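# Shelve cart bottle behind fridge bottle, close door

## Task

A refrigerator shelf already holds one bottle. Pick up the bottle that sits on the cart and set it upright on that same shelf, right behind the bottle already there. Afterwards close the refrigerator door completely. At the end both bottles must be upright, the cart must be resting on its wheels, and the robot must not have toppled or be left leaning. Letting a glass bottle drop any real distance fails the task, as does banging the door open or closed. Anything that stays in place only because the robot is still holding it does not count.

## Robot and tools

ROBOT. A Hello Robot Stretch 4 with one arm: an omni-wheel base, a lift riding a vertical mast, a telescoping arm that reaches forward, a wrist with yaw, pitch and roll joints, and a two-finger gripper. It stands about 1.6 m tall and no part of the base rim is more than 0.23 m from the base origin. Cameras: head_camera (pinhole), head_left_camera and head_right_camera (fisheye), wrist_camera (pinhole, on the gripper). A calibration line for each gives K, distortion, T_world_to_cam (base frame to camera) and pos_world; real values can deviate slightly, and wrist_camera errors grow with arm motion.

FRAMES. Base frame: origin on the floor beneath the base centre, x ahead, y to the left, z up. hand_pose is reported in this frame and marks a point between the open fingertips; with all wrist joints at 0 its axes line up with the base axes. Its printed position may be somewhat wrong. The odometry frame is wherever the base frame was when the scene began; base_odometry counts wheel rotation only (slip looks like travel), heading from -3.142 to 3.142, left positive.

TOOLS.
- execute_actions: arguments actions (a list holding one action, or empty to just fetch state and images) and cameras (list of camera names, or "all"; omitted or null gives all; [] gives none; an unknown name rejects the call). An action holds "base", "joints" or both, optionally "pace" and "contact_limits"; or "end_of_arm" by itself. All its motions begin at once and may finish at different moments; none runs past 15 s.
  base: exactly one relative command, counted from the base position in the latest reported state: {"translate_m": d} straight offset in metres, forward positive, -2 to 2; {"strafe_m": d} sideways offset in metres, left positive, -2 to 2; {"rotate_rad": d} turn in place in radians, counter-clockwise (left) positive, -3.2 to 3.2.
  joints: one object for the single arm, giving absolute joint targets by name: lift_m 0 to 1.2 m (±0.004); arm_m 0 to 0.55 m extension (±0.004); wrist_yaw_rad -1.134 to 4.276 (0 points forward, positive turns left, 3.14 is folded back, beyond 3.4 the arm may obstruct; ±0.02); wrist_pitch_rad -1.117 to 4.259 (0 level, 1.57 pointing down; ±0.05); wrist_roll_rad -1.117 to 4.259 (0 keeps fingers at equal height, positive turns clockwise as seen from behind the gripper; ±0.02); gripper_m -0.038 to 0.141 m, the fingertip gap (negative means tips press together; ±0.004). Joint targets outside range are clipped, executed and flagged; any other invalid value or unknown key rejects the call with no motion. A joint or the base left out of an action may still be driving toward its earlier target without the status saying so.
  pace: "slow", "default", "fast" or "max"; base up to 0.1/0.3/0.4/0.6 m/s and 1/2/3/4 rad/s, further capped when lift_m exceeds 0.2 (down to 0.3 m/s and 1 rad/s at 1.2).
  contact_limits: {"arm_m": v}, v from 0 (gentlest) to 0.75 (firmest), default 0.5; the arm halts on contact above that.
  end_of_arm: "enable_torque" re-powers wrist or gripper motors that shut off; they then hold position.
- wait: seconds, 0 to 10; commands nothing, returns state and images.
- zoom_image: camera and region [x0, y0, x1, y1] in pixels of that camera's most recent full image, origin top-left, at most 504 by 504.
- read_manual: section ("licences" only); returns licence text, no motion.
- finished_scene: scene, an integer 1 to 2; ends the current scene permanently and reports success. The result must hold on its own at that point.
If any result reports a stop, the remaining execute_actions, wait and finished_scene calls in that same reply are skipped.

RESULTS. base_status and joint_status per motion: "done" (for the base: wheels turned as commanded, slip included), "off_target", "contact_stop_at_<key>" (blocked; lift, arm or wheels go slack, a slack lift may sag under load), "limit_stop_at_<name>", "time_out", "torque_fault" (wrist motor gave up; limp until enable_torque). After these stops the old target is dropped. on_its_own lists uncommanded changes; "held at" is a joint's held target, not its position. lidar_m: 12 horizontal ranges in metres, 30-degree sectors, 1st straight ahead then counter-clockwise (4th left, 7th behind, 10th right); "-" means nothing seen or closer than 0.25 m; it misses glass, thin legs and much behind. wrist_depth_mm: 7x7 grid from top-left, median depth 100 to 2000 mm, "-" unknown; clear objects omitted. turned_by_wheels vs turned_by_imu differing by over about 0.1 rad suggests a bump or slip. base_tilt in degrees (forward, right positive). motor_effort: percent of maximum, peak of last action in brackets, noisy; wheel_0, wheel_1, wheel_2 positive means turning right. Grip check: at commanded gripper_m of 0 or more a firm hold shows in gripper effort; gripper_m reading and "done" do not prove a hold. Squeezing below the object width pulls it toward the wrist; opening pushes it out.

CAUTIONS. Keep glass bottles from falling; move the door gently. Over 1 kg in hand with arm_m above 0.2 while driving or turning, especially fast, can tip the robot; so can strong pushes with a high gripper or firm contact limit. A lean beyond 6 degrees gives "limit_stop_at_tilt" and freezes lift, arm and wheels. Pressing the gripper into things or holding over about 2 kg level causes torque faults. "limit_stop_at_own_body" can occur with pitch below -0.2 and roll below -0.4 or above 4; to unfold at start send lift_m 0.4 with wrist_yaw_rad 0. Raise the lift if fingertips jam on a surface. Loose objects may occasionally get nudged by outside disturbances. The robot keeps holding its last command while you deliberate. Fewer seconds of robot motion is better.

Each tool is called after "Emit:" as name(argument=value, ...), one argument or row to a line, values as JSON.

## Session

Emit:
execute_actions(
  actions=[],
)

Scene clock: 0.00 s.
base_odometry: x=+0.000 y=+0.000 heading=+0.000 (m, m, rad; odometry frame)
turned_by_wheels: +0.000 (rad since the last result)
turned_by_imu: +0.000 (rad since the last result)
base_tilt: forward=+0.2 right=+0.0 (deg)
lidar_m: 1.58 0.74 0.80 1.15 1.43 1.55 1.10 1.08 3.05 1.35 1.99 2.12
base_status: not commanded
joint_positions: lift_m=+0.128 arm_m=-0.002 wrist_yaw_rad=+3.053 wrist_pitch_rad=-0.013 wrist_roll_rad=-0.018 gripper_m=+0.057
joint_status: not commanded
motor_effort: lift_m=+21 arm_m=+1 wrist_yaw_rad=+1 wrist_pitch_rad=-6 wrist_roll_rad=+0 gripper_m=-3 wheel_0=+0 wheel_1=+0 wheel_2=+1 (%)
hand_pose: x=-0.1111 y=+0.1127 z=+0.3100 quat_wxyz=(+0.044, +0.006, -0.009, +0.999) (m; base frame)
wrist_depth_mm: - 141 - - 1983 1537 1336 / 108 140 1499 - 1983 1576 1336 / 113 141 1308 - 1983 1576 1336 / 138 198 - - 1983 1537 1336 / 1430 1499 1308 - 1863 1576 1281 / 1042 1078 200 1060 204 1160 1182 / 741 294 798 - 768 768 798
pictures: head_camera, head_left_camera, head_right_camera, wrist_camera
Images, in order (width x height): head_camera 420x560, head_left_camera 420x672, head_right_camera 420x672, wrist_camera 616x392.

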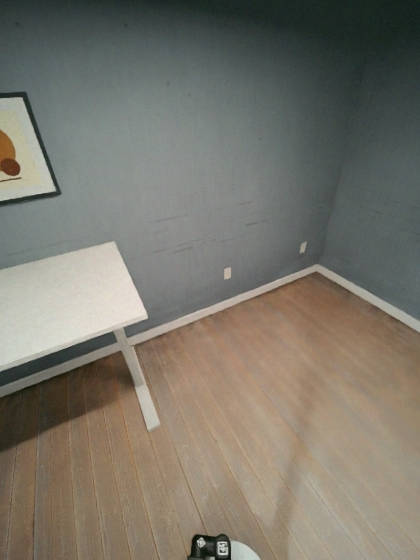

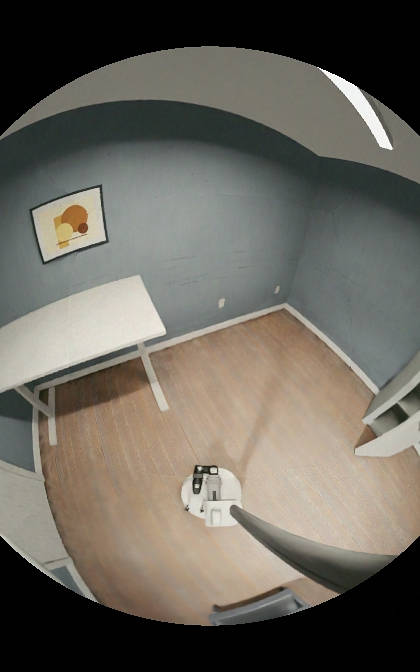

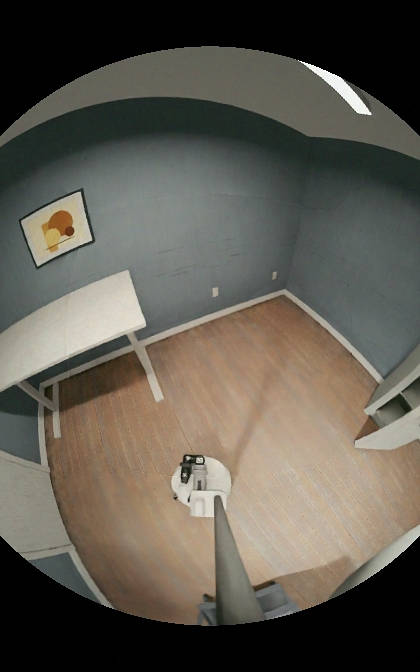

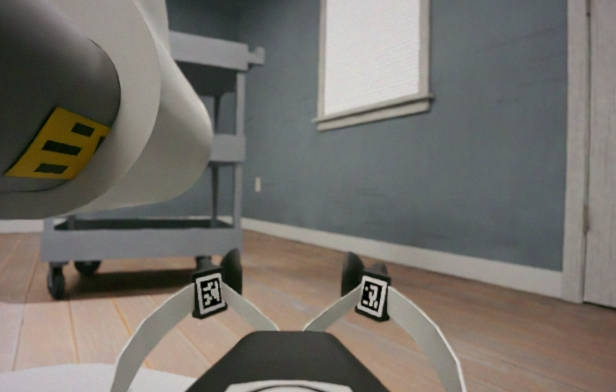

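Fridge on the right, cart behind.

Emit:
execute_actions(
  actions=[
    {"base":{"rotate_rad":-1.57},"joints":{"lift_m":0.5}},
  ],
)

Emit:
execute_actions(
  actions=[
    {"base":{"rotate_rad":-1.3},"joints":{"wrist_yaw_rad":0}},
  ],
)

Scene clock: 6.13 s.
base_odometry: x=+0.000 y=+0.000 heading=-1.570 (m, m, rad; odometry frame)
turned_by_wheels: -1.570 (rad since the last result)
turned_by_imu: -1.558 (rad since the last result)
base_tilt: forward=+0.2 right=-0.1 (deg)
lidar_m: 1.34 1.97 2.11 1.59 0.75 0.79 1.15 1.45 1.54 1.10 1.09 3.09
base_status: done
joint_positions: lift_m=+0.500 arm_m=-0.002 wrist_yaw_rad=+3.053 wrist_pitch_rad=-0.013 wrist_roll_rad=-0.018 gripper_m=+0.057
joint_status: all done
motor_effort: lift_m=+24(27) arm_m=-1(0) wrist_yaw_rad=+1(1) wrist_pitch_rad=-5(6) wrist_roll_rad=-1(2) gripper_m=-2(1) wheel_0=+0(3) wheel_1=-1(7) wheel_2=+0(7) (%)
hand_pose: x=-0.1111 y=+0.1127 z=+0.6819 quat_wxyz=(+0.044, +0.006, -0.009, +0.999) (m; base frame)
wrist_depth_mm: - 140 1708 - - 1618 1366 / 108 141 1708 - - 1576 778 / 113 141 1808 1863 1397 1138 991 / 138 198 1756 - - 1576 1366 / 1336 1537 1756 - 1983 1661 1336 / 1366 1499 200 1921 204 1618 1366 / 1366 1464 1661 - 1576 1499 1366
pictures: head_camera, head_left_camera, head_right_camera, wrist_camera
camera_calibration (this result's frames):
wrist_camera: T_world_to_cam=[[0.103845, 0.993806, 0.0395594, -0.137151], [0.00932948, 0.0387993, -0.999203, 0.72883], [-0.99455, 0.104132, -0.00524257, 0.112943], [0, 0, 0, 1]] pos_world=[0.119771, 0.0962627, 0.734267]
Images, in order (width x height): head_camera 420x560, head_left_camera 420x672, head_right_camera 420x672, wrist_camera 616x392.

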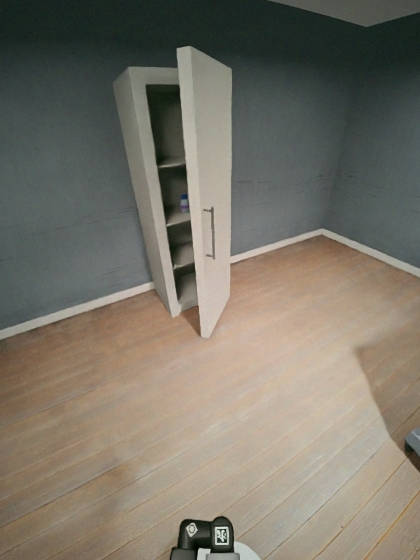

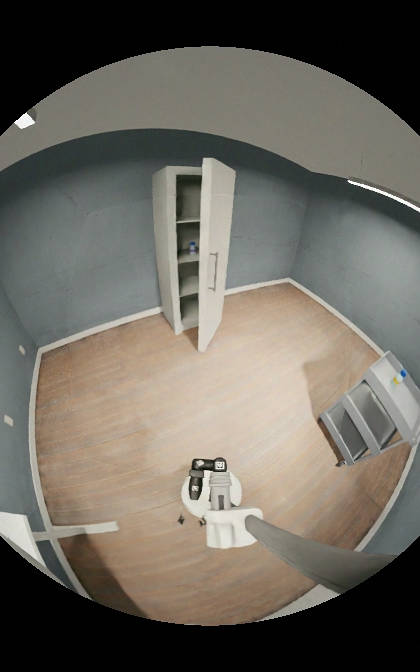

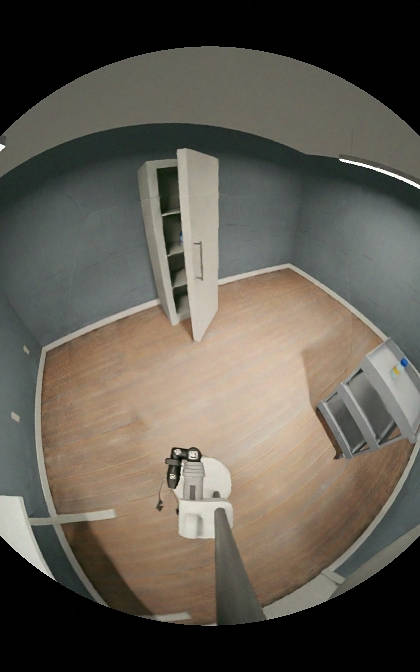

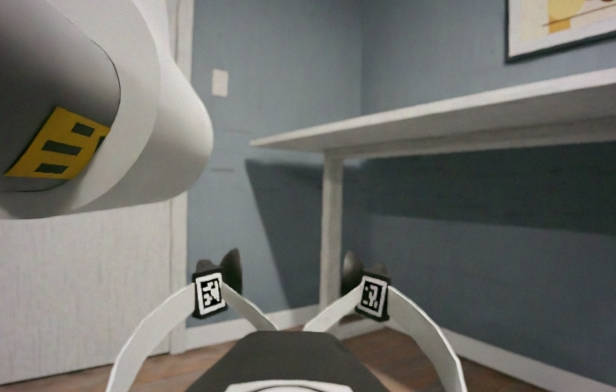

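Scene clock: 8.50 s.
base_odometry: x=+0.000 y=+0.000 heading=-2.870 (m, m, rad; odometry frame)
turned_by_wheels: -1.300 (rad since the last result)
turned_by_imu: -1.289 (rad since the last result)
base_tilt: forward=+0.2 right=+0.0 (deg)
lidar_m: 1.09 3.17 1.38 1.39 2.21 1.74 0.74 0.76 0.92 1.43 1.46 1.16
base_status: done
joint_positions: lift_m=+0.500 arm_m=-0.002 wrist_yaw_rad=+0.001 wrist_pitch_rad=-0.013 wrist_roll_rad=-0.018 gripper_m=+0.057
joint_status: all done
motor_effort: lift_m=+22(24) arm_m=+0(0) wrist_yaw_rad=-1(5) wrist_pitch_rad=-6(6) wrist_roll_rad=-1(1) gripper_m=-3(1) wheel_0=+1(3) wheel_1=+1(7) wheel_2=+1(6) (%)
hand_pose: x=+0.4570 y=-0.0872 z=+0.6820 quat_wxyz=(+1.000, -0.009, -0.007, +0.000) (m; base frame)
wrist_depth_mm: - - - - - 1921 1499 / - - - - - 1983 1499 / - - 904 931 - 1983 1537 / - - - - - 1921 1499 / - - 1336 1366 - 1921 1499 / - 1983 200 931 203 1921 1499 / 1499 1397 1255 - 1397 1576 1464
pictures: head_camera, head_left_camera, head_right_camera, wrist_camera
camera_calibration (this result's frames):
wrist_camera: T_world_to_cam=[[-0.0146843, -0.999109, 0.0395618, -0.117186], [-0.00590143, -0.0394788, -0.999203, 0.731542], [0.999875, -0.0149061, -0.00531646, -0.223074], [0, 0, 0, 1]] pos_world=[0.225642, -0.0915266, 0.734409]
Images, in order (width x height): head_camera 420x560, head_left_camera 420x672, head_right_camera 420x672, wrist_camera 616x392.

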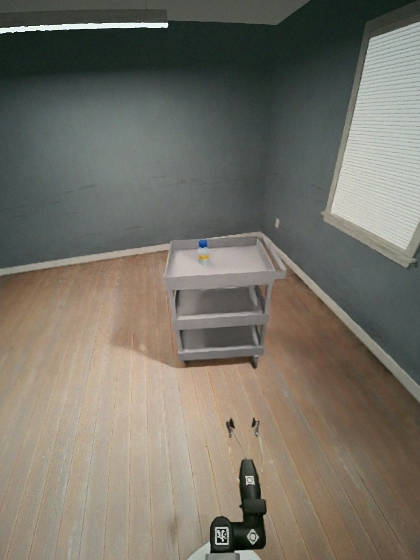

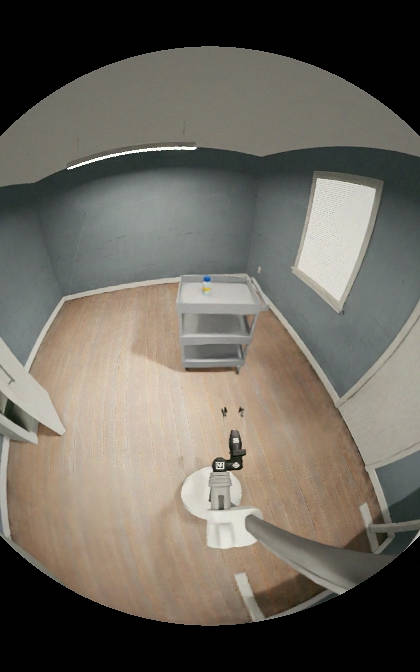

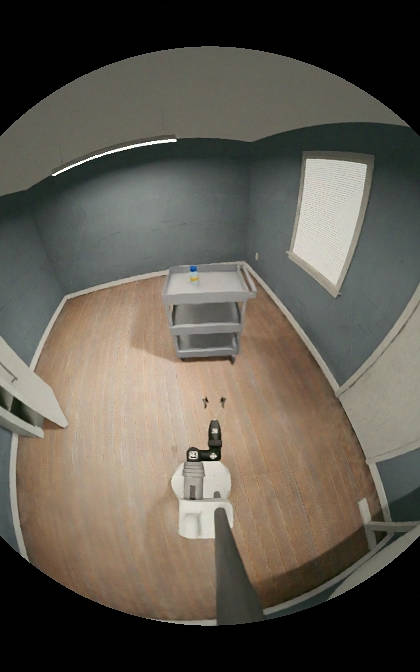

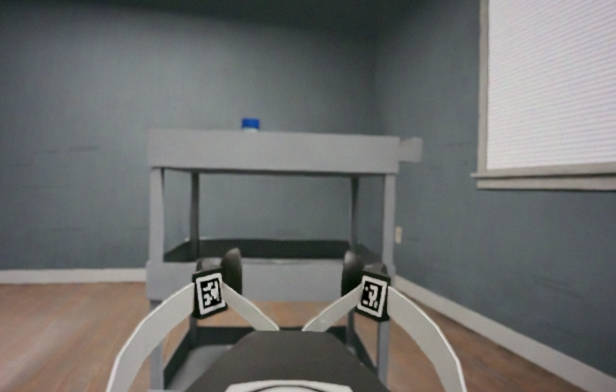

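Emit:
execute_actions(
  actions=[
    {"base":{"strafe_m":0.16},"joints":{"lift_m":0.78,"gripper_m":0.12}},
  ],
)

Emit:
execute_actions(
  actions=[
    {"base":{"translate_m":0.5}},
  ],
)

Scene clock: 17.97 s.
base_odometry: x=+0.043 y=-0.154 heading=-2.870 (m, m, rad; odometry frame)
turned_by_wheels: +0.000 (rad since the last result)
turned_by_imu: -0.001 (rad since the last result)
base_tilt: forward=+0.2 right=+0.0 (deg)
lidar_m: 1.08 3.14 1.22 1.24 2.05 1.80 1.56 0.80 0.96 1.61 1.60 1.17
base_status: done
joint_positions: lift_m=+0.780 arm_m=-0.002 wrist_yaw_rad=+0.000 wrist_pitch_rad=-0.013 wrist_roll_rad=-0.018 gripper_m=+0.120
joint_status: all done
motor_effort: lift_m=+23(25) arm_m=+0(0) wrist_yaw_rad=-1(1) wrist_pitch_rad=-6(6) wrist_roll_rad=+0(3) gripper_m=+1(3) wheel_0=+0(7) wheel_1=-1(7) wheel_2=+1(2) (%)
hand_pose: x=+0.4570 y=-0.0873 z=+0.9619 quat_wxyz=(+1.000, -0.009, -0.007, +0.000) (m; base frame)
wrist_depth_mm: - - - - - - 1661 / - - - - - - 1756 / - - - - - - 1708 / - - - - - - 1661 / - - 1336 917 931 1983 1661 / - - 1366 - 219 - 1708 / - - - - 1160 1921 1661
pictures: head_camera, head_left_camera, head_right_camera, wrist_camera
camera_calibration (this result's frames):
wrist_camera: T_world_to_cam=[[-0.0148646, -0.999107, 0.039562, -0.128229], [-0.0059033, -0.039478, -0.999203, 1.0112], [0.999872, -0.0150863, -0.0053112, -0.22159], [0, 0, 0, 1]] pos_world=[0.225625, -0.0915369, 1.01429]
Images, in order (width x height): head_camera 420x560, head_left_camera 420x672, head_right_camera 420x672, wrist_camera 616x392.

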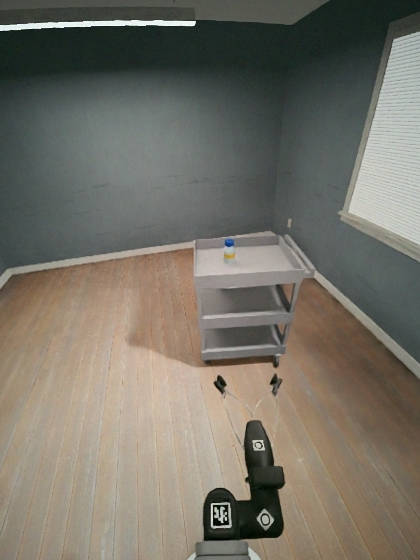

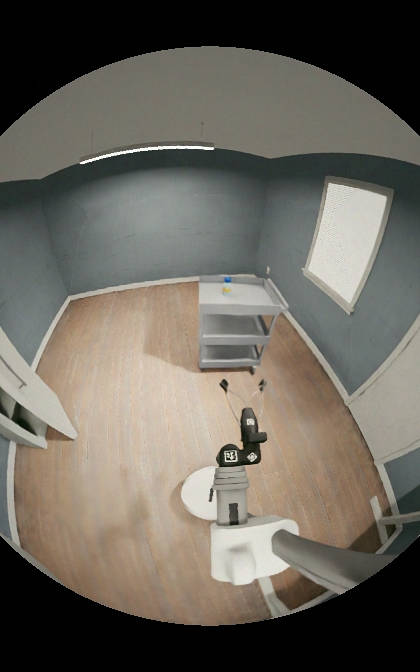

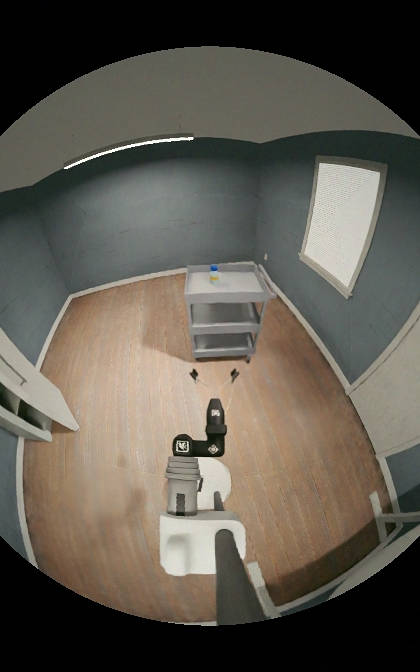

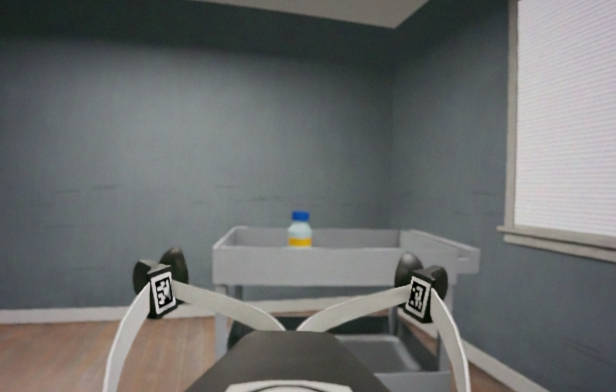

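Scene clock: 21.13 s.
base_odometry: x=-0.439 y=-0.288 heading=-2.870 (m, m, rad; odometry frame)
turned_by_wheels: +0.000 (rad since the last result)
turned_by_imu: -0.002 (rad since the last result)
base_tilt: forward=+0.1 right=+0.1 (deg)
lidar_m: 0.59 2.65 2.46 1.14 1.63 2.35 1.24 1.28 1.55 1.51 1.51 0.63
base_status: done
joint_positions: lift_m=+0.780 arm_m=-0.002 wrist_yaw_rad=+0.000 wrist_pitch_rad=-0.013 wrist_roll_rad=-0.018 gripper_m=+0.120
joint_status: not commanded
motor_effort: lift_m=+23(23) arm_m=+0(1) wrist_yaw_rad=+0(1) wrist_pitch_rad=-6(6) wrist_roll_rad=+0(1) gripper_m=+1(0) wheel_0=-1(2) wheel_1=+0(5) wheel_2=+0(8) (%)
hand_pose: x=+0.4570 y=-0.0873 z=+0.9619 quat_wxyz=(+1.000, -0.009, -0.007, +0.000) (m; base frame)
wrist_depth_mm: - - - - - 1983 1537 / - - - - - 1983 1537 / - - - - - - 1537 / - - - - - 1983 1618 / - - 854 854 - 1863 1537 / - 397 404 627 220 640 535 / - 394 397 - 418 427 433
pictures: head_camera, head_left_camera, head_right_camera, wrist_camera
camera_calibration (this result's frames):
wrist_camera: T_world_to_cam=[[-0.0149045, -0.999106, 0.039562, -0.128222], [-0.00590472, -0.0394778, -0.999203, 1.0112], [0.999871, -0.0151263, -0.00531104, -0.22159], [0, 0, 0, 1]] pos_world=[0.225622, -0.0915392, 1.01429]
Images, in order (width x height): head_camera 420x560, head_left_camera 420x672, head_right_camera 420x672, wrist_camera 616x392.

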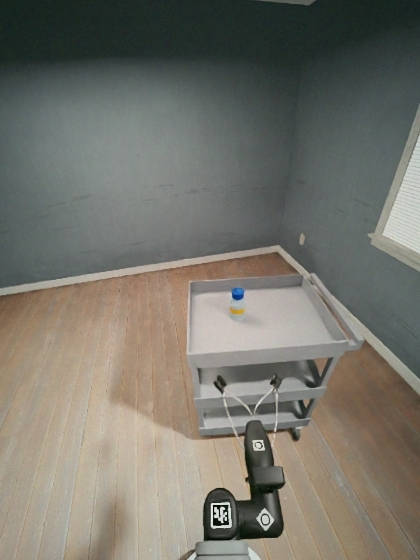

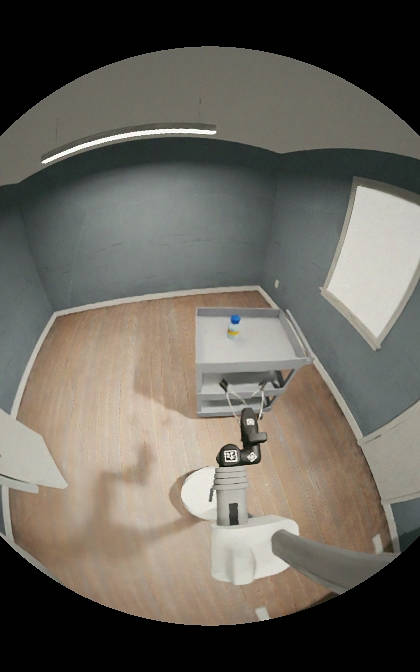

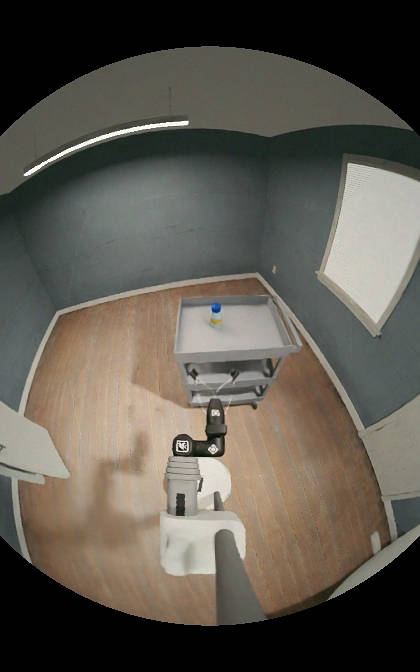

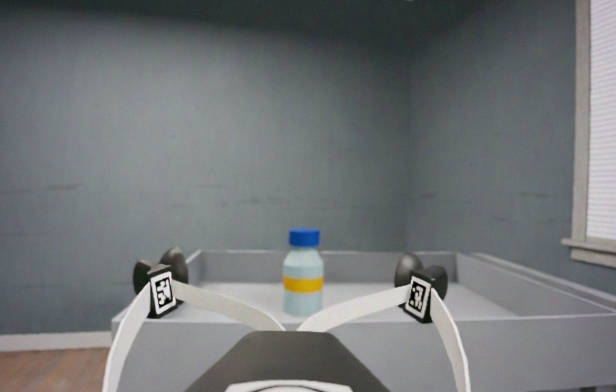

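Emit:
execute_actions(
  actions=[
    {"joints":{"lift_m":0.88,"wrist_pitch_rad":0.4}},
  ],
  cameras=[],
)

Emit:
execute_actions(
  actions=[
    {"joints":{"arm_m":0.38}},
  ],
  cameras=[],
)

Emit:
execute_actions(
  actions=[
    {"joints":{"lift_m":0.81}},
  ],
)

Scene clock: 38.17 s.
base_odometry: x=-0.439 y=-0.288 heading=-2.870 (m, m, rad; odometry frame)
turned_by_wheels: +0.000 (rad since the last result)
turned_by_imu: -0.001 (rad since the last result)
base_tilt: forward=+0.2 right=+0.0 (deg)
lidar_m: 0.56 2.63 2.49 1.17 1.64 2.36 1.26 1.27 1.53 1.52 1.52 0.62
base_status: not commanded
joint_positions: lift_m=+0.880 arm_m=-0.002 wrist_yaw_rad=+0.000 wrist_pitch_rad=+0.402 wrist_roll_rad=-0.018 gripper_m=+0.120
joint_status: all done
motor_effort: lift_m=+23(24) arm_m=+0(0) wrist_yaw_rad=+0(1) wrist_pitch_rad=-5(2) wrist_roll_rad=+0(1) gripper_m=+0(1) wheel_0=-1(1) wheel_1=+1(1) wheel_2=+1(1) (%)
hand_pose: x=+0.4341 y=-0.0873 z=+0.9452 quat_wxyz=(+0.980, -0.009, +0.200, +0.002) (m; base frame)
wrist_depth_mm: 1983 - - - - 1921 1537 / - - - - - - 1537 / - - 854 854 891 904 1537 / - - 668 676 707 691 597 / 1863 1708 445 459 462 473 484 / 1537 508 750 820 220 1499 1464 / 1281 1281 732 - 750 715 1336
pictures: none
No camera images: the call's "cameras" was empty. Leave "cameras" out to get every camera's image.

Scene clock: 40.40 s.
base_odometry: x=-0.439 y=-0.288 heading=-2.870 (m, m, rad; odometry frame)
turned_by_wheels: +0.000 (rad since the last result)
turned_by_imu: -0.001 (rad since the last result)
base_tilt: forward=+0.2 right=+0.0 (deg)
lidar_m: 0.58 2.66 2.47 1.20 1.63 2.34 1.29 1.28 1.51 1.50 1.52 0.64
base_status: not commanded
joint_positions: lift_m=+0.880 arm_m=+0.378 wrist_yaw_rad=+0.000 wrist_pitch_rad=+0.402 wrist_roll_rad=-0.018 gripper_m=+0.120
joint_status: all done
motor_effort: lift_m=+24(24) arm_m=+9(9) wrist_yaw_rad=+1(0) wrist_pitch_rad=-5(5) wrist_roll_rad=-1(0) gripper_m=+1(0) wheel_0=-1(1) wheel_1=+0(0) wheel_2=+0(0) (%)
hand_pose: x=+0.8149 y=-0.0874 z=+0.9452 quat_wxyz=(+0.980, -0.009, +0.200, +0.002) (m; base frame)
wrist_depth_mm: 1661 1808 1863 - - 1863 1397 / 1863 1921 - - - 1921 1430 / 1921 - - - - 1921 1499 / - - - - - 1756 1366 / 1808 433 508 286 521 530 512 / 340 368 382 294 220 421 424 / 300 336 349 - 347 349 357
pictures: none
No camera images: the call's "cameras" was empty. Leave "cameras" out to get every camera's image.

Scene clock: 41.63 s.
base_odometry: x=-0.439 y=-0.288 heading=-2.870 (m, m, rad; odometry frame)
turned_by_wheels: +0.000 (rad since the last result)
turned_by_imu: +0.000 (rad since the last result)
base_tilt: forward=+0.3 right=+0.0 (deg)
lidar_m: 0.59 2.63 2.45 1.18 1.65 2.29 1.28 1.29 1.54 1.50 1.54 0.63
base_status: not commanded
joint_positions: lift_m=+0.810 arm_m=+0.378 wrist_yaw_rad=+0.000 wrist_pitch_rad=+0.402 wrist_roll_rad=-0.018 gripper_m=+0.120
joint_status: all done
motor_effort: lift_m=+19(23) arm_m=+9(9) wrist_yaw_rad=+0(1) wrist_pitch_rad=-5(5) wrist_roll_rad=+1(1) gripper_m=+0(1) wheel_0=-2(1) wheel_1=+1(0) wheel_2=+1(1) (%)
hand_pose: x=+0.8149 y=-0.0874 z=+0.8756 quat_wxyz=(+0.980, -0.009, +0.200, +0.002) (m; base frame)
wrist_depth_mm: 1756 1808 1921 1983 - 1921 1430 / 1808 1921 - - - 1863 1464 / 1921 - - 287 - 1756 1430 / - 442 484 265 500 512 512 / 303 368 384 273 377 399 404 / 283 281 287 287 220 319 319 / 252 253 264 - 263 264 268
pictures: head_camera, head_left_camera, head_right_camera, wrist_camera
camera_calibration (this result's frames):
wrist_camera: T_world_to_cam=[[0.00203641, -0.9991, 0.0423702, -0.135829], [-0.4085, -0.0395049, -0.911903, 1.17867], [0.912756, -0.0154512, -0.408213, -0.156133], [0, 0, 0, 1]] pos_world=[0.624274, -0.0915561, 1.01685]
Images, in order (width x height): head_camera 420x560, head_left_camera 420x672, head_right_camera 420x672, wrist_camera 616x392.

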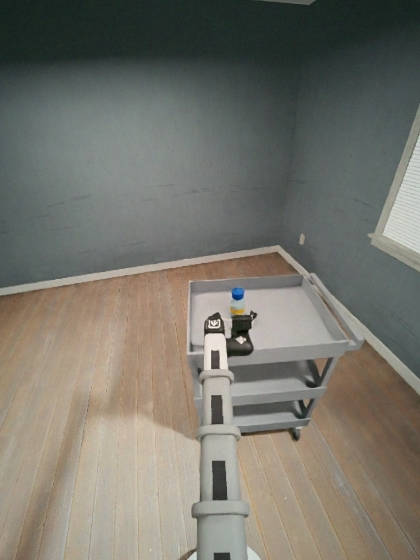

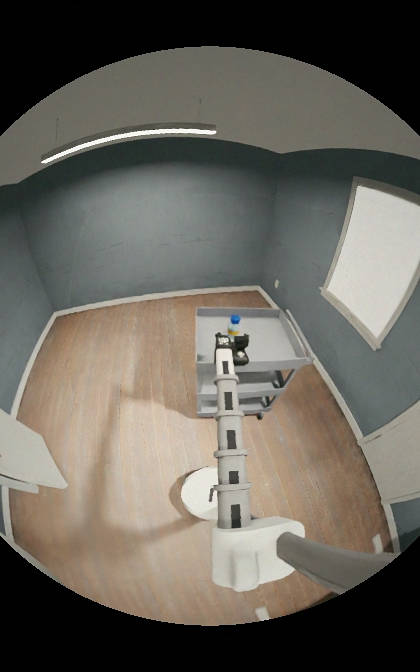

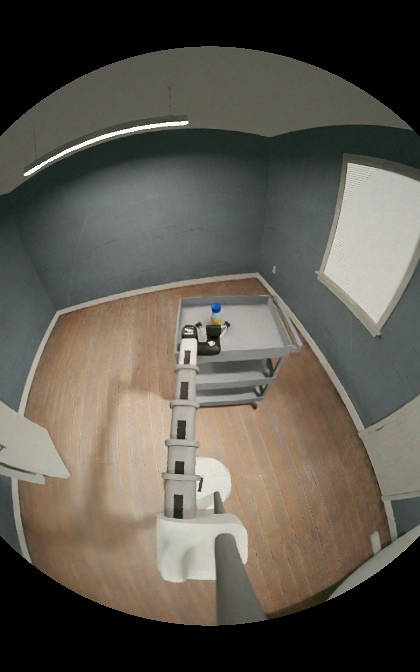

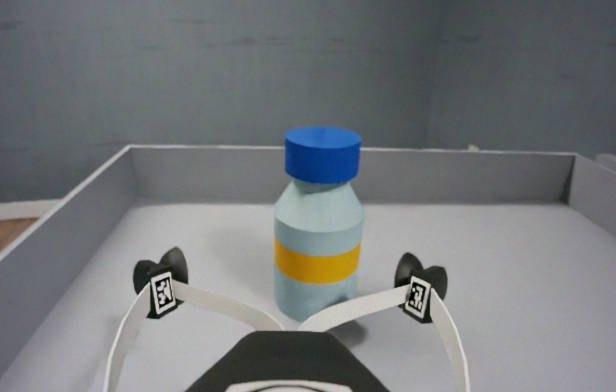

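Emit:
execute_actions(
  actions=[
    {"base":{"strafe_m":-0.018},"joints":{"arm_m":0.46}},
  ],
  cameras=["wrist_camera","head_camera"],
)

Scene clock: 49.13 s.
base_odometry: x=-0.444 y=-0.271 heading=-2.870 (m, m, rad; odometry frame)
turned_by_wheels: +0.000 (rad since the last result)
turned_by_imu: -0.001 (rad since the last result)
base_tilt: forward=+0.2 right=+0.0 (deg)
lidar_m: 0.59 2.65 2.47 1.19 1.67 2.36 1.27 1.29 1.57 1.48 1.48 0.64
base_status: done
joint_positions: lift_m=+0.810 arm_m=+0.458 wrist_yaw_rad=+0.000 wrist_pitch_rad=+0.402 wrist_roll_rad=-0.018 gripper_m=+0.120
joint_status: all done
motor_effort: lift_m=+19(19) arm_m=+9(8) wrist_yaw_rad=+1(1) wrist_pitch_rad=-5(5) wrist_roll_rad=+1(1) gripper_m=+0(1) wheel_0=+1(4) wheel_1=+1(8) wheel_2=+0(1) (%)
hand_pose: x=+0.8948 y=-0.0874 z=+0.8755 quat_wxyz=(+0.980, -0.009, +0.200, +0.002) (m; base frame)
wrist_depth_mm: 1618 1756 1863 1983 - 1756 1366 / 1661 1808 1921 - - 1808 1430 / 1863 1921 - - - 1921 1430 / 384 404 407 180 424 433 439 / 329 375 366 189 394 399 404 / 291 282 207 187 220 320 319 / 252 252 264 - 263 263 273
pictures: head_camera, wrist_camera
camera_calibration (this result's frames):
wrist_camera: T_world_to_cam=[[0.00194442, -0.9991, 0.0423701, -0.135934], [-0.408538, -0.0394667, -0.911888, 1.21136], [0.912739, -0.0155367, -0.408247, -0.229114], [0, 0, 0, 1]] pos_world=[0.704271, -0.0915631, 1.01685]
Images, in order (width x height): head_camera 420x560, wrist_camera 616x392.

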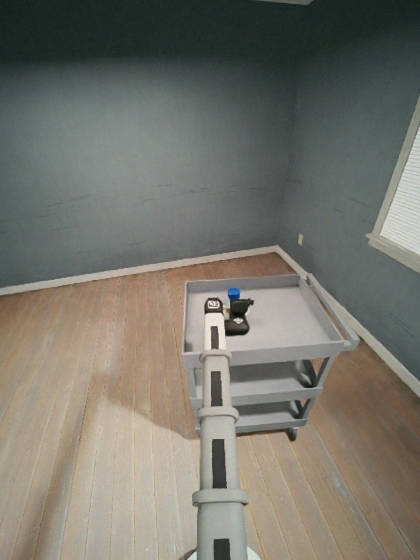

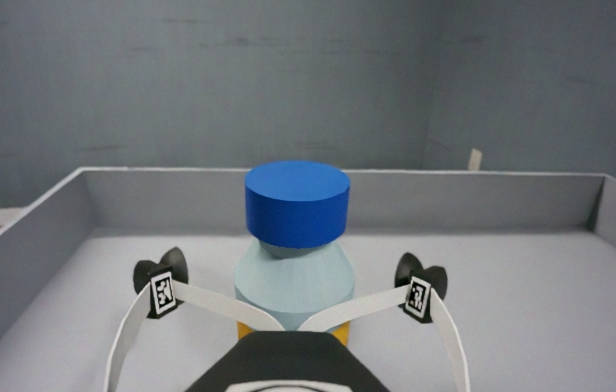

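Emit:
execute_actions(
  actions=[
    {"joints":{"gripper_m":0.0}},
  ],
  cameras=["wrist_camera"],
)

Emit:
execute_actions(
  actions=[
    {"joints":{"lift_m":0.92},"pace":"slow"},
  ],
  cameras=["wrist_camera","head_camera"],
)

Scene clock: 55.00 s.
base_odometry: x=-0.444 y=-0.271 heading=-2.870 (m, m, rad; odometry frame)
turned_by_wheels: +0.000 (rad since the last result)
turned_by_imu: -0.001 (rad since the last result)
base_tilt: forward=+0.2 right=+0.0 (deg)
lidar_m: 0.60 2.64 2.50 1.17 1.63 2.34 1.27 1.30 1.55 1.49 1.50 0.65
base_status: not commanded
joint_positions: lift_m=+0.810 arm_m=+0.459 wrist_yaw_rad=+0.000 wrist_pitch_rad=+0.406 wrist_roll_rad=-0.018 gripper_m=+0.001
joint_status: all done
motor_effort: lift_m=+20(20) arm_m=+8(9) wrist_yaw_rad=+1(1) wrist_pitch_rad=-17(17) wrist_roll_rad=+0(1) gripper_m=-22(23) wheel_0=+0(1) wheel_1=+0(0) wheel_2=+0(0) (%)
hand_pose: x=+0.8944 y=-0.0875 z=+0.8743 quat_wxyz=(+0.979, -0.009, +0.202, +0.002) (m; base frame)
wrist_depth_mm: 1618 1708 1808 1921 - 1808 1336 / 1756 1921 1921 - - 1756 1397 / 1863 1921 - - - 1808 1397 / 375 404 404 158 424 436 439 / 324 368 357 153 387 394 399 / 287 176 179 166 185 314 314 / 243 248 252 - 258 259 268
pictures: wrist_camera
camera_calibration (this result's frames):
wrist_camera: T_world_to_cam=[[0.00190861, -0.999101, 0.0423617, -0.135899], [-0.412509, -0.0393762, -0.910102, 1.21202], [0.910952, -0.0157376, -0.412213, -0.224169], [0, 0, 0, 1]] pos_world=[0.704434, -0.0915796, 1.01641]
Images, in order (width x height): wrist_camera 616x392.

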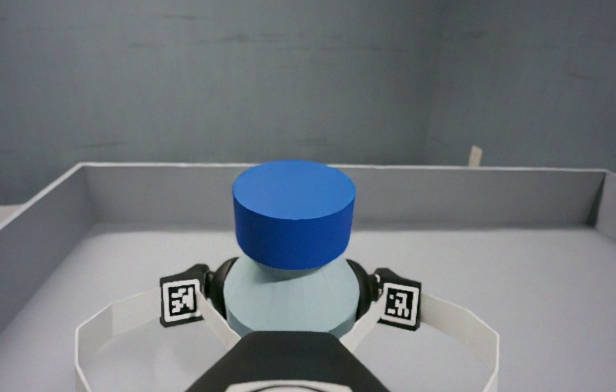

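Scene clock: 56.77 s.
base_odometry: x=-0.444 y=-0.271 heading=-2.870 (m, m, rad; odometry frame)
turned_by_wheels: +0.000 (rad since the last result)
turned_by_imu: +0.000 (rad since the last result)
base_tilt: forward=+0.1 right=+0.0 (deg)
lidar_m: 0.57 2.66 2.51 1.19 1.68 2.35 1.25 1.25 1.55 1.48 1.50 0.65
base_status: not commanded
joint_positions: lift_m=+0.920 arm_m=+0.459 wrist_yaw_rad=+0.000 wrist_pitch_rad=+0.406 wrist_roll_rad=-0.018 gripper_m=+0.001
joint_status: all done
motor_effort: lift_m=+26(23) arm_m=+9(9) wrist_yaw_rad=+2(2) wrist_pitch_rad=-18(18) wrist_roll_rad=+1(0) gripper_m=-22(21) wheel_0=+0(0) wheel_1=+0(0) wheel_2=+0(0) (%)
hand_pose: x=+0.8944 y=-0.0875 z=+0.9838 quat_wxyz=(+0.979, -0.009, +0.202, +0.002) (m; base frame)
wrist_depth_mm: 1708 1756 1863 1921 - 1808 1366 / 1808 1808 1921 - - 1863 1397 / 1808 1921 - - - 1863 1464 / 1921 - - 158 - 1921 1464 / 1921 452 439 153 473 488 496 / 1464 176 179 166 186 473 459 / 315 375 382 - 389 392 399
pictures: head_camera, wrist_camera
camera_calibration (this result's frames):
wrist_camera: T_world_to_cam=[[0.00191428, -0.999101, 0.0423615, -0.140542], [-0.41263, -0.0393762, -0.910047, 1.31173], [0.910896, -0.0157376, -0.412335, -0.178848], [0, 0, 0, 1]] pos_world=[0.704441, -0.0915796, 1.12594]
Images, in order (width x height): head_camera 420x560, wrist_camera 616x392.

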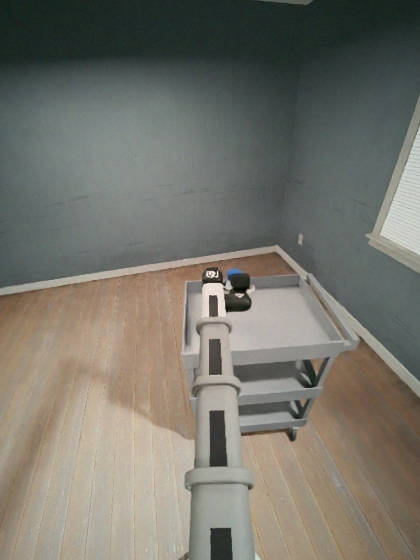

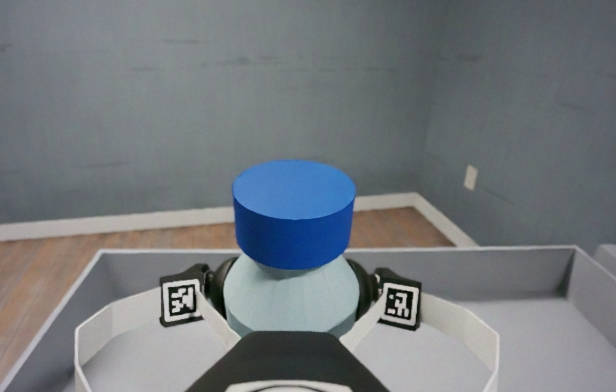

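Emit:
execute_actions(
  actions=[
    {"joints":{"arm_m":0.0}},
  ],
  cameras=[],
)

Emit:
execute_actions(
  actions=[
    {"base":{"rotate_rad":1.6},"pace":"slow"},
  ],
)

Scene clock: 64.17 s.
base_odometry: x=-0.444 y=-0.271 heading=-2.870 (m, m, rad; odometry frame)
turned_by_wheels: +0.000 (rad since the last result)
turned_by_imu: -0.001 (rad since the last result)
base_tilt: forward=+0.1 right=+0.0 (deg)
lidar_m: 0.42 2.64 2.49 1.17 1.66 2.37 1.27 1.26 1.56 1.48 1.49 0.60
base_status: not commanded
joint_positions: lift_m=+0.920 arm_m=+0.002 wrist_yaw_rad=+0.000 wrist_pitch_rad=+0.407 wrist_roll_rad=-0.018 gripper_m=+0.001
joint_status: all done
motor_effort: lift_m=+26(26) arm_m=-8(10) wrist_yaw_rad=+1(2) wrist_pitch_rad=-19(19) wrist_roll_rad=+0(1) gripper_m=-21(22) wheel_0=+0(0) wheel_1=+0(0) wheel_2=+0(0) (%)
hand_pose: x=+0.4374 y=-0.0875 z=+0.9837 quat_wxyz=(+0.979, -0.009, +0.202, +0.002) (m; base frame)
wrist_depth_mm: - - - - - 1983 1499 / - - - - - 1983 1537 / - - 891 - - 1863 1499 / - - 715 158 778 741 1397 / 1921 569 449 153 484 496 508 / 1537 176 179 166 185 508 1430 / 1281 1255 741 - 778 741 1366
pictures: none
No camera images: the call's "cameras" was empty. Leave "cameras" out to get every camera's image.

Scene clock: 67.07 s.
base_odometry: x=-0.444 y=-0.271 heading=-1.270 (m, m, rad; odometry frame)
turned_by_wheels: +1.600 (rad since the last result)
turned_by_imu: +1.586 (rad since the last result)
base_tilt: forward=+0.1 right=-0.1 (deg)
lidar_m: 0.40 2.22 2.26 1.26 1.27 1.60 1.50 1.52 0.61 0.58 2.68 2.45
base_status: done
joint_positions: lift_m=+0.920 arm_m=+0.002 wrist_yaw_rad=+0.000 wrist_pitch_rad=+0.406 wrist_roll_rad=-0.018 gripper_m=+0.001
joint_status: not commanded
motor_effort: lift_m=+25(26) arm_m=-9(9) wrist_yaw_rad=+0(1) wrist_pitch_rad=-18(19) wrist_roll_rad=+4(1) gripper_m=-22(22) wheel_0=-1(6) wheel_1=-2(4) wheel_2=-2(5) (%)
hand_pose: x=+0.4375 y=-0.0874 z=+0.9838 quat_wxyz=(+0.979, -0.009, +0.202, +0.002) (m; base frame)
wrist_depth_mm: 1708 1708 931 1205 1921 - - / 1756 1808 991 1308 - - - / 1863 1921 1098 1366 - - - / 1983 - 1118 158 - - - / 1921 1921 1138 153 - - - / 1576 176 179 166 185 1661 1661 / 1281 1336 1336 - 1366 1336 1366
pictures: head_camera, head_left_camera, head_right_camera, wrist_camera
camera_calibration (this result's frames):
wrist_camera: T_world_to_cam=[[0.00210626, -0.9991, 0.0423582, -0.139698], [-0.412625, -0.0394525, -0.910046, 1.1232], [0.910899, -0.0155612, -0.412337, 0.237392], [0, 0, 0, 1]] pos_world=[0.247512, -0.0915653, 1.12596]
Images, in order (width x height): head_camera 420x560, head_left_camera 420x672, head_right_camera 420x672, wrist_camera 616x392.

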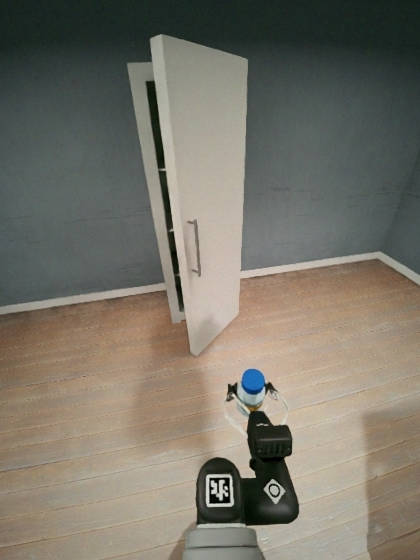

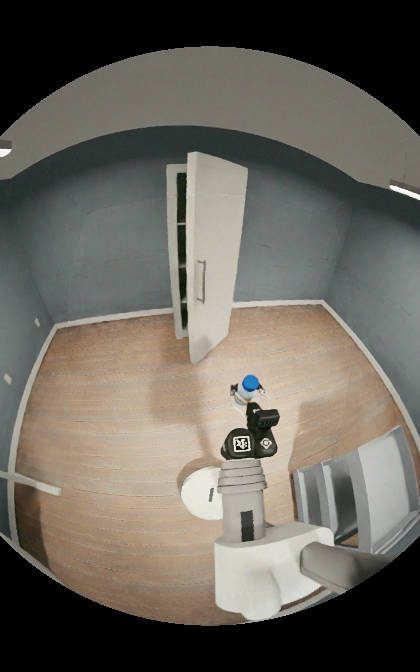

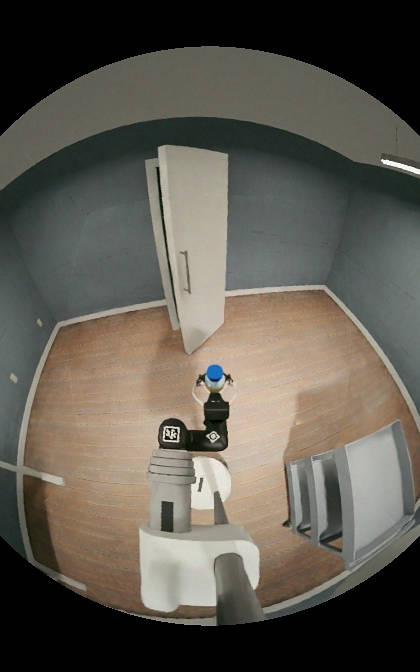

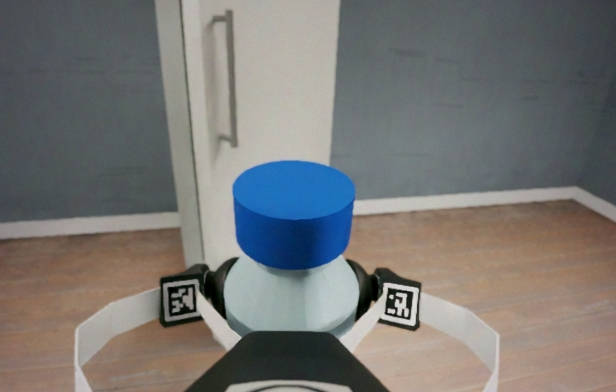

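Emit:
execute_actions(
  actions=[
    {"base":{"rotate_rad":1.58},"pace":"slow"},
  ],
  cameras=[],
)

Emit:
execute_actions(
  actions=[
    {"base":{"translate_m":0.65}},
  ],
  cameras=[],
)

Emit:
execute_actions(
  actions=[
    {"base":{"strafe_m":-1.3}},
  ],
)

Scene clock: 89.40 s.
base_odometry: x=-0.443 y=-0.271 heading=+0.310 (m, m, rad; odometry frame)
turned_by_wheels: +1.580 (rad since the last result)
turned_by_imu: +1.565 (rad since the last result)
base_tilt: forward=+0.3 right=+0.0 (deg)
lidar_m: 0.41 1.28 1.61 1.48 1.50 0.60 0.58 2.66 2.47 1.17 2.21 2.25
base_status: done
joint_positions: lift_m=+0.920 arm_m=+0.002 wrist_yaw_rad=+0.000 wrist_pitch_rad=+0.406 wrist_roll_rad=-0.018 gripper_m=+0.001
joint_status: not commanded
motor_effort: lift_m=+25(26) arm_m=-8(9) wrist_yaw_rad=+0(0) wrist_pitch_rad=-18(18) wrist_roll_rad=+0(0) gripper_m=-23(22) wheel_0=-2(4) wheel_1=-1(5) wheel_2=-1(5) (%)
hand_pose: x=+0.4375 y=-0.0874 z=+0.9838 quat_wxyz=(+0.979, -0.009, +0.202, +0.002) (m; base frame)
wrist_depth_mm: 1576 1618 1661 1756 1808 1921 - / 1205 1229 1808 1921 1983 - - / 1756 1808 1921 1983 - - - / 1863 1921 1921 158 - - - / 1921 1921 1618 153 - - - / 1537 176 179 166 186 1661 1618 / 1281 1308 1336 - 1397 1397 1397
pictures: none
No camera images: the call's "cameras" was empty. Leave "cameras" out to get every camera's image.

Scene clock: 93.07 s.
base_odometry: x=+0.176 y=-0.073 heading=+0.309 (m, m, rad; odometry frame)
turned_by_wheels: +0.000 (rad since the last result)
turned_by_imu: -0.003 (rad since the last result)
base_tilt: forward=+0.2 right=+0.0 (deg)
lidar_m: 0.39 0.64 0.78 1.54 1.63 1.29 1.21 3.30 1.30 1.62 2.07 1.59
base_status: done
joint_positions: lift_m=+0.920 arm_m=+0.002 wrist_yaw_rad=+0.000 wrist_pitch_rad=+0.406 wrist_roll_rad=-0.018 gripper_m=+0.001
joint_status: not commanded
motor_effort: lift_m=+26(25) arm_m=-9(8) wrist_yaw_rad=+1(1) wrist_pitch_rad=-18(18) wrist_roll_rad=-1(2) gripper_m=-23(22) wheel_0=-1(6) wheel_1=+0(5) wheel_2=+0(8) (%)
hand_pose: x=+0.4374 y=-0.0874 z=+0.9838 quat_wxyz=(+0.979, -0.009, +0.202, +0.002) (m; base frame)
wrist_depth_mm: 1008 1042 1078 1160 1205 1255 1308 / 991 1025 1160 1229 1281 1308 1397 / 544 668 1229 1281 1397 1464 1537 / 433 1229 1308 158 1499 1576 1708 / 1308 1336 1336 153 1537 1708 1863 / 1397 176 179 166 185 1661 1661 / 1308 1255 1366 - 1366 1366 1397
pictures: none
No camera images: the call's "cameras" was empty. Leave "cameras" out to get every camera's image.

Scene clock: 98.73 s.
base_odometry: x=+0.571 y=-1.311 heading=+0.309 (m, m, rad; odometry frame)
turned_by_wheels: +0.000 (rad since the last result)
turned_by_imu: -0.004 (rad since the last result)
base_tilt: forward=+0.1 right=+0.0 (deg)
lidar_m: 0.39 1.65 1.58 2.10 1.79 1.76 0.45 0.47 0.40 0.75 0.78 0.99
base_status: done
joint_positions: lift_m=+0.920 arm_m=+0.002 wrist_yaw_rad=+0.000 wrist_pitch_rad=+0.406 wrist_roll_rad=-0.018 gripper_m=+0.001
joint_status: not commanded
motor_effort: lift_m=+24(26) arm_m=-8(8) wrist_yaw_rad=+1(1) wrist_pitch_rad=-18(18) wrist_roll_rad=+0(2) gripper_m=-23(22) wheel_0=+0(10) wheel_1=+1(7) wheel_2=-1(1) (%)
hand_pose: x=+0.4374 y=-0.0874 z=+0.9839 quat_wxyz=(+0.979, -0.009, +0.202, +0.002) (m; base frame)
wrist_depth_mm: 1182 1255 1308 1366 1397 1008 778 / 1281 1336 1397 1464 1499 1042 788 / 1366 1397 1464 1576 1576 1060 798 / 1464 1537 1576 158 1661 1060 788 / 1537 1618 1576 153 1537 1078 820 / 1576 176 179 166 185 976 820 / 1308 1281 1336 - 1336 991 820
pictures: head_camera, head_left_camera, head_right_camera, wrist_camera
camera_calibration (this result's frames):
wrist_camera: T_world_to_cam=[[0.00216297, -0.9991, 0.0423548, -0.139708], [-0.412671, -0.039472, -0.910025, 1.12325], [0.910878, -0.0155102, -0.412385, 0.237512], [0, 0, 0, 1]] pos_world=[0.247492, -0.0915613, 1.12605]
Images, in order (width x height): head_camera 420x560, head_left_camera 420x672, head_right_camera 420x672, wrist_camera 616x392.

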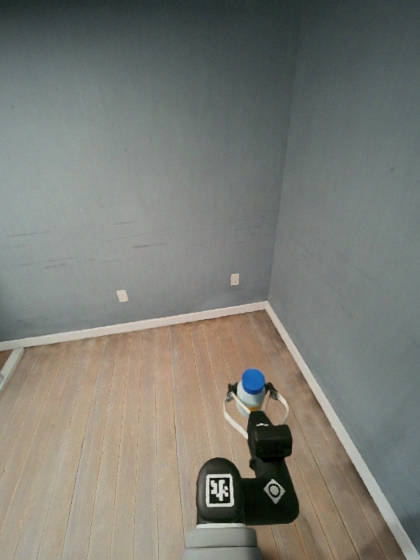

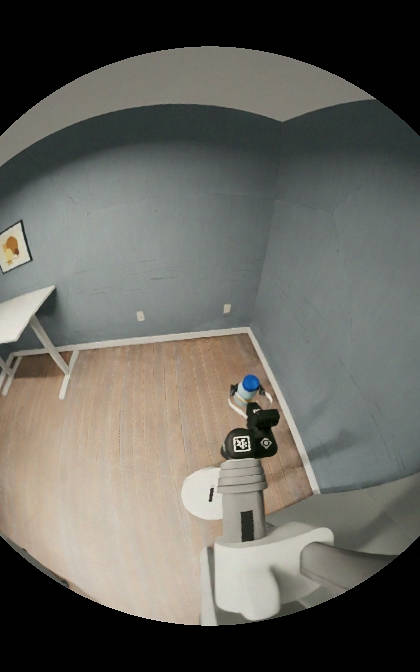

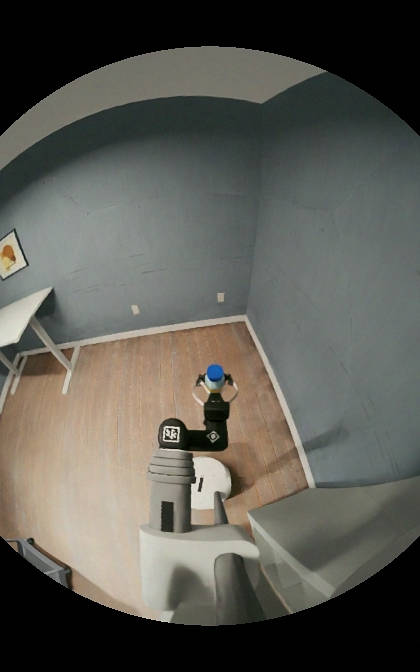

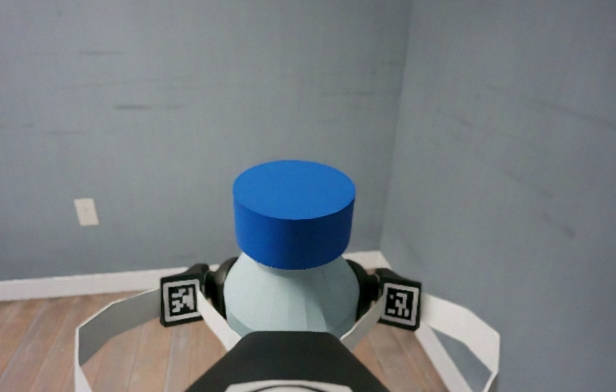

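Emit:
execute_actions(
  actions=[
    {"base":{"translate_m":-0.3},"pace":"slow"},
  ],
  cameras=["head_left_camera","head_right_camera"],
)

Scene clock: 107.73 s.
base_odometry: x=+0.286 y=-1.403 heading=+0.309 (m, m, rad; odometry frame)
turned_by_wheels: +0.000 (rad since the last result)
turned_by_imu: -0.001 (rad since the last result)
base_tilt: forward=+0.2 right=+0.0 (deg)
lidar_m: 0.39 1.94 1.74 2.82 1.51 0.26 0.25 0.37 0.36 0.28 0.84 1.06
base_status: done
joint_positions: lift_m=+0.920 arm_m=+0.002 wrist_yaw_rad=+0.000 wrist_pitch_rad=+0.407 wrist_roll_rad=-0.018 gripper_m=+0.001
joint_status: not commanded
motor_effort: lift_m=+24(24) arm_m=-9(9) wrist_yaw_rad=+1(1) wrist_pitch_rad=-18(18) wrist_roll_rad=+0(1) gripper_m=-22(22) wheel_0=+0(5) wheel_1=-1(3) wheel_2=+0(5) (%)
hand_pose: x=+0.4374 y=-0.0874 z=+0.9839 quat_wxyz=(+0.979, -0.009, +0.202, +0.002) (m; base frame)
wrist_depth_mm: 1430 1499 1618 1661 1661 1078 842 / 1537 1576 1661 1756 1661 1118 842 / 1618 1661 1808 1863 1756 1118 854 / 1756 1808 1921 158 1808 1160 866 / 1808 1863 1863 153 1708 1160 878 / 1576 176 179 166 186 1042 878 / 1281 1308 1336 - 1397 1060 878
pictures: head_left_camera, head_right_camera
Images, in order (width x height): head_left_camera 420x672, head_right_camera 420x672.

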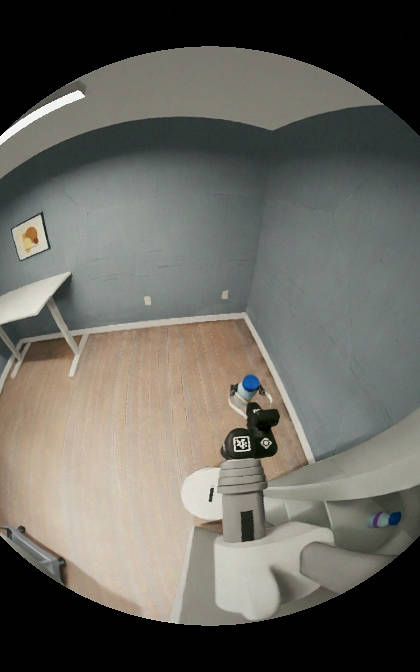

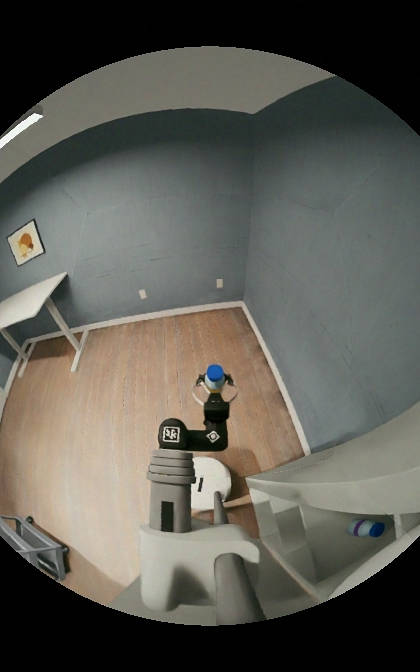

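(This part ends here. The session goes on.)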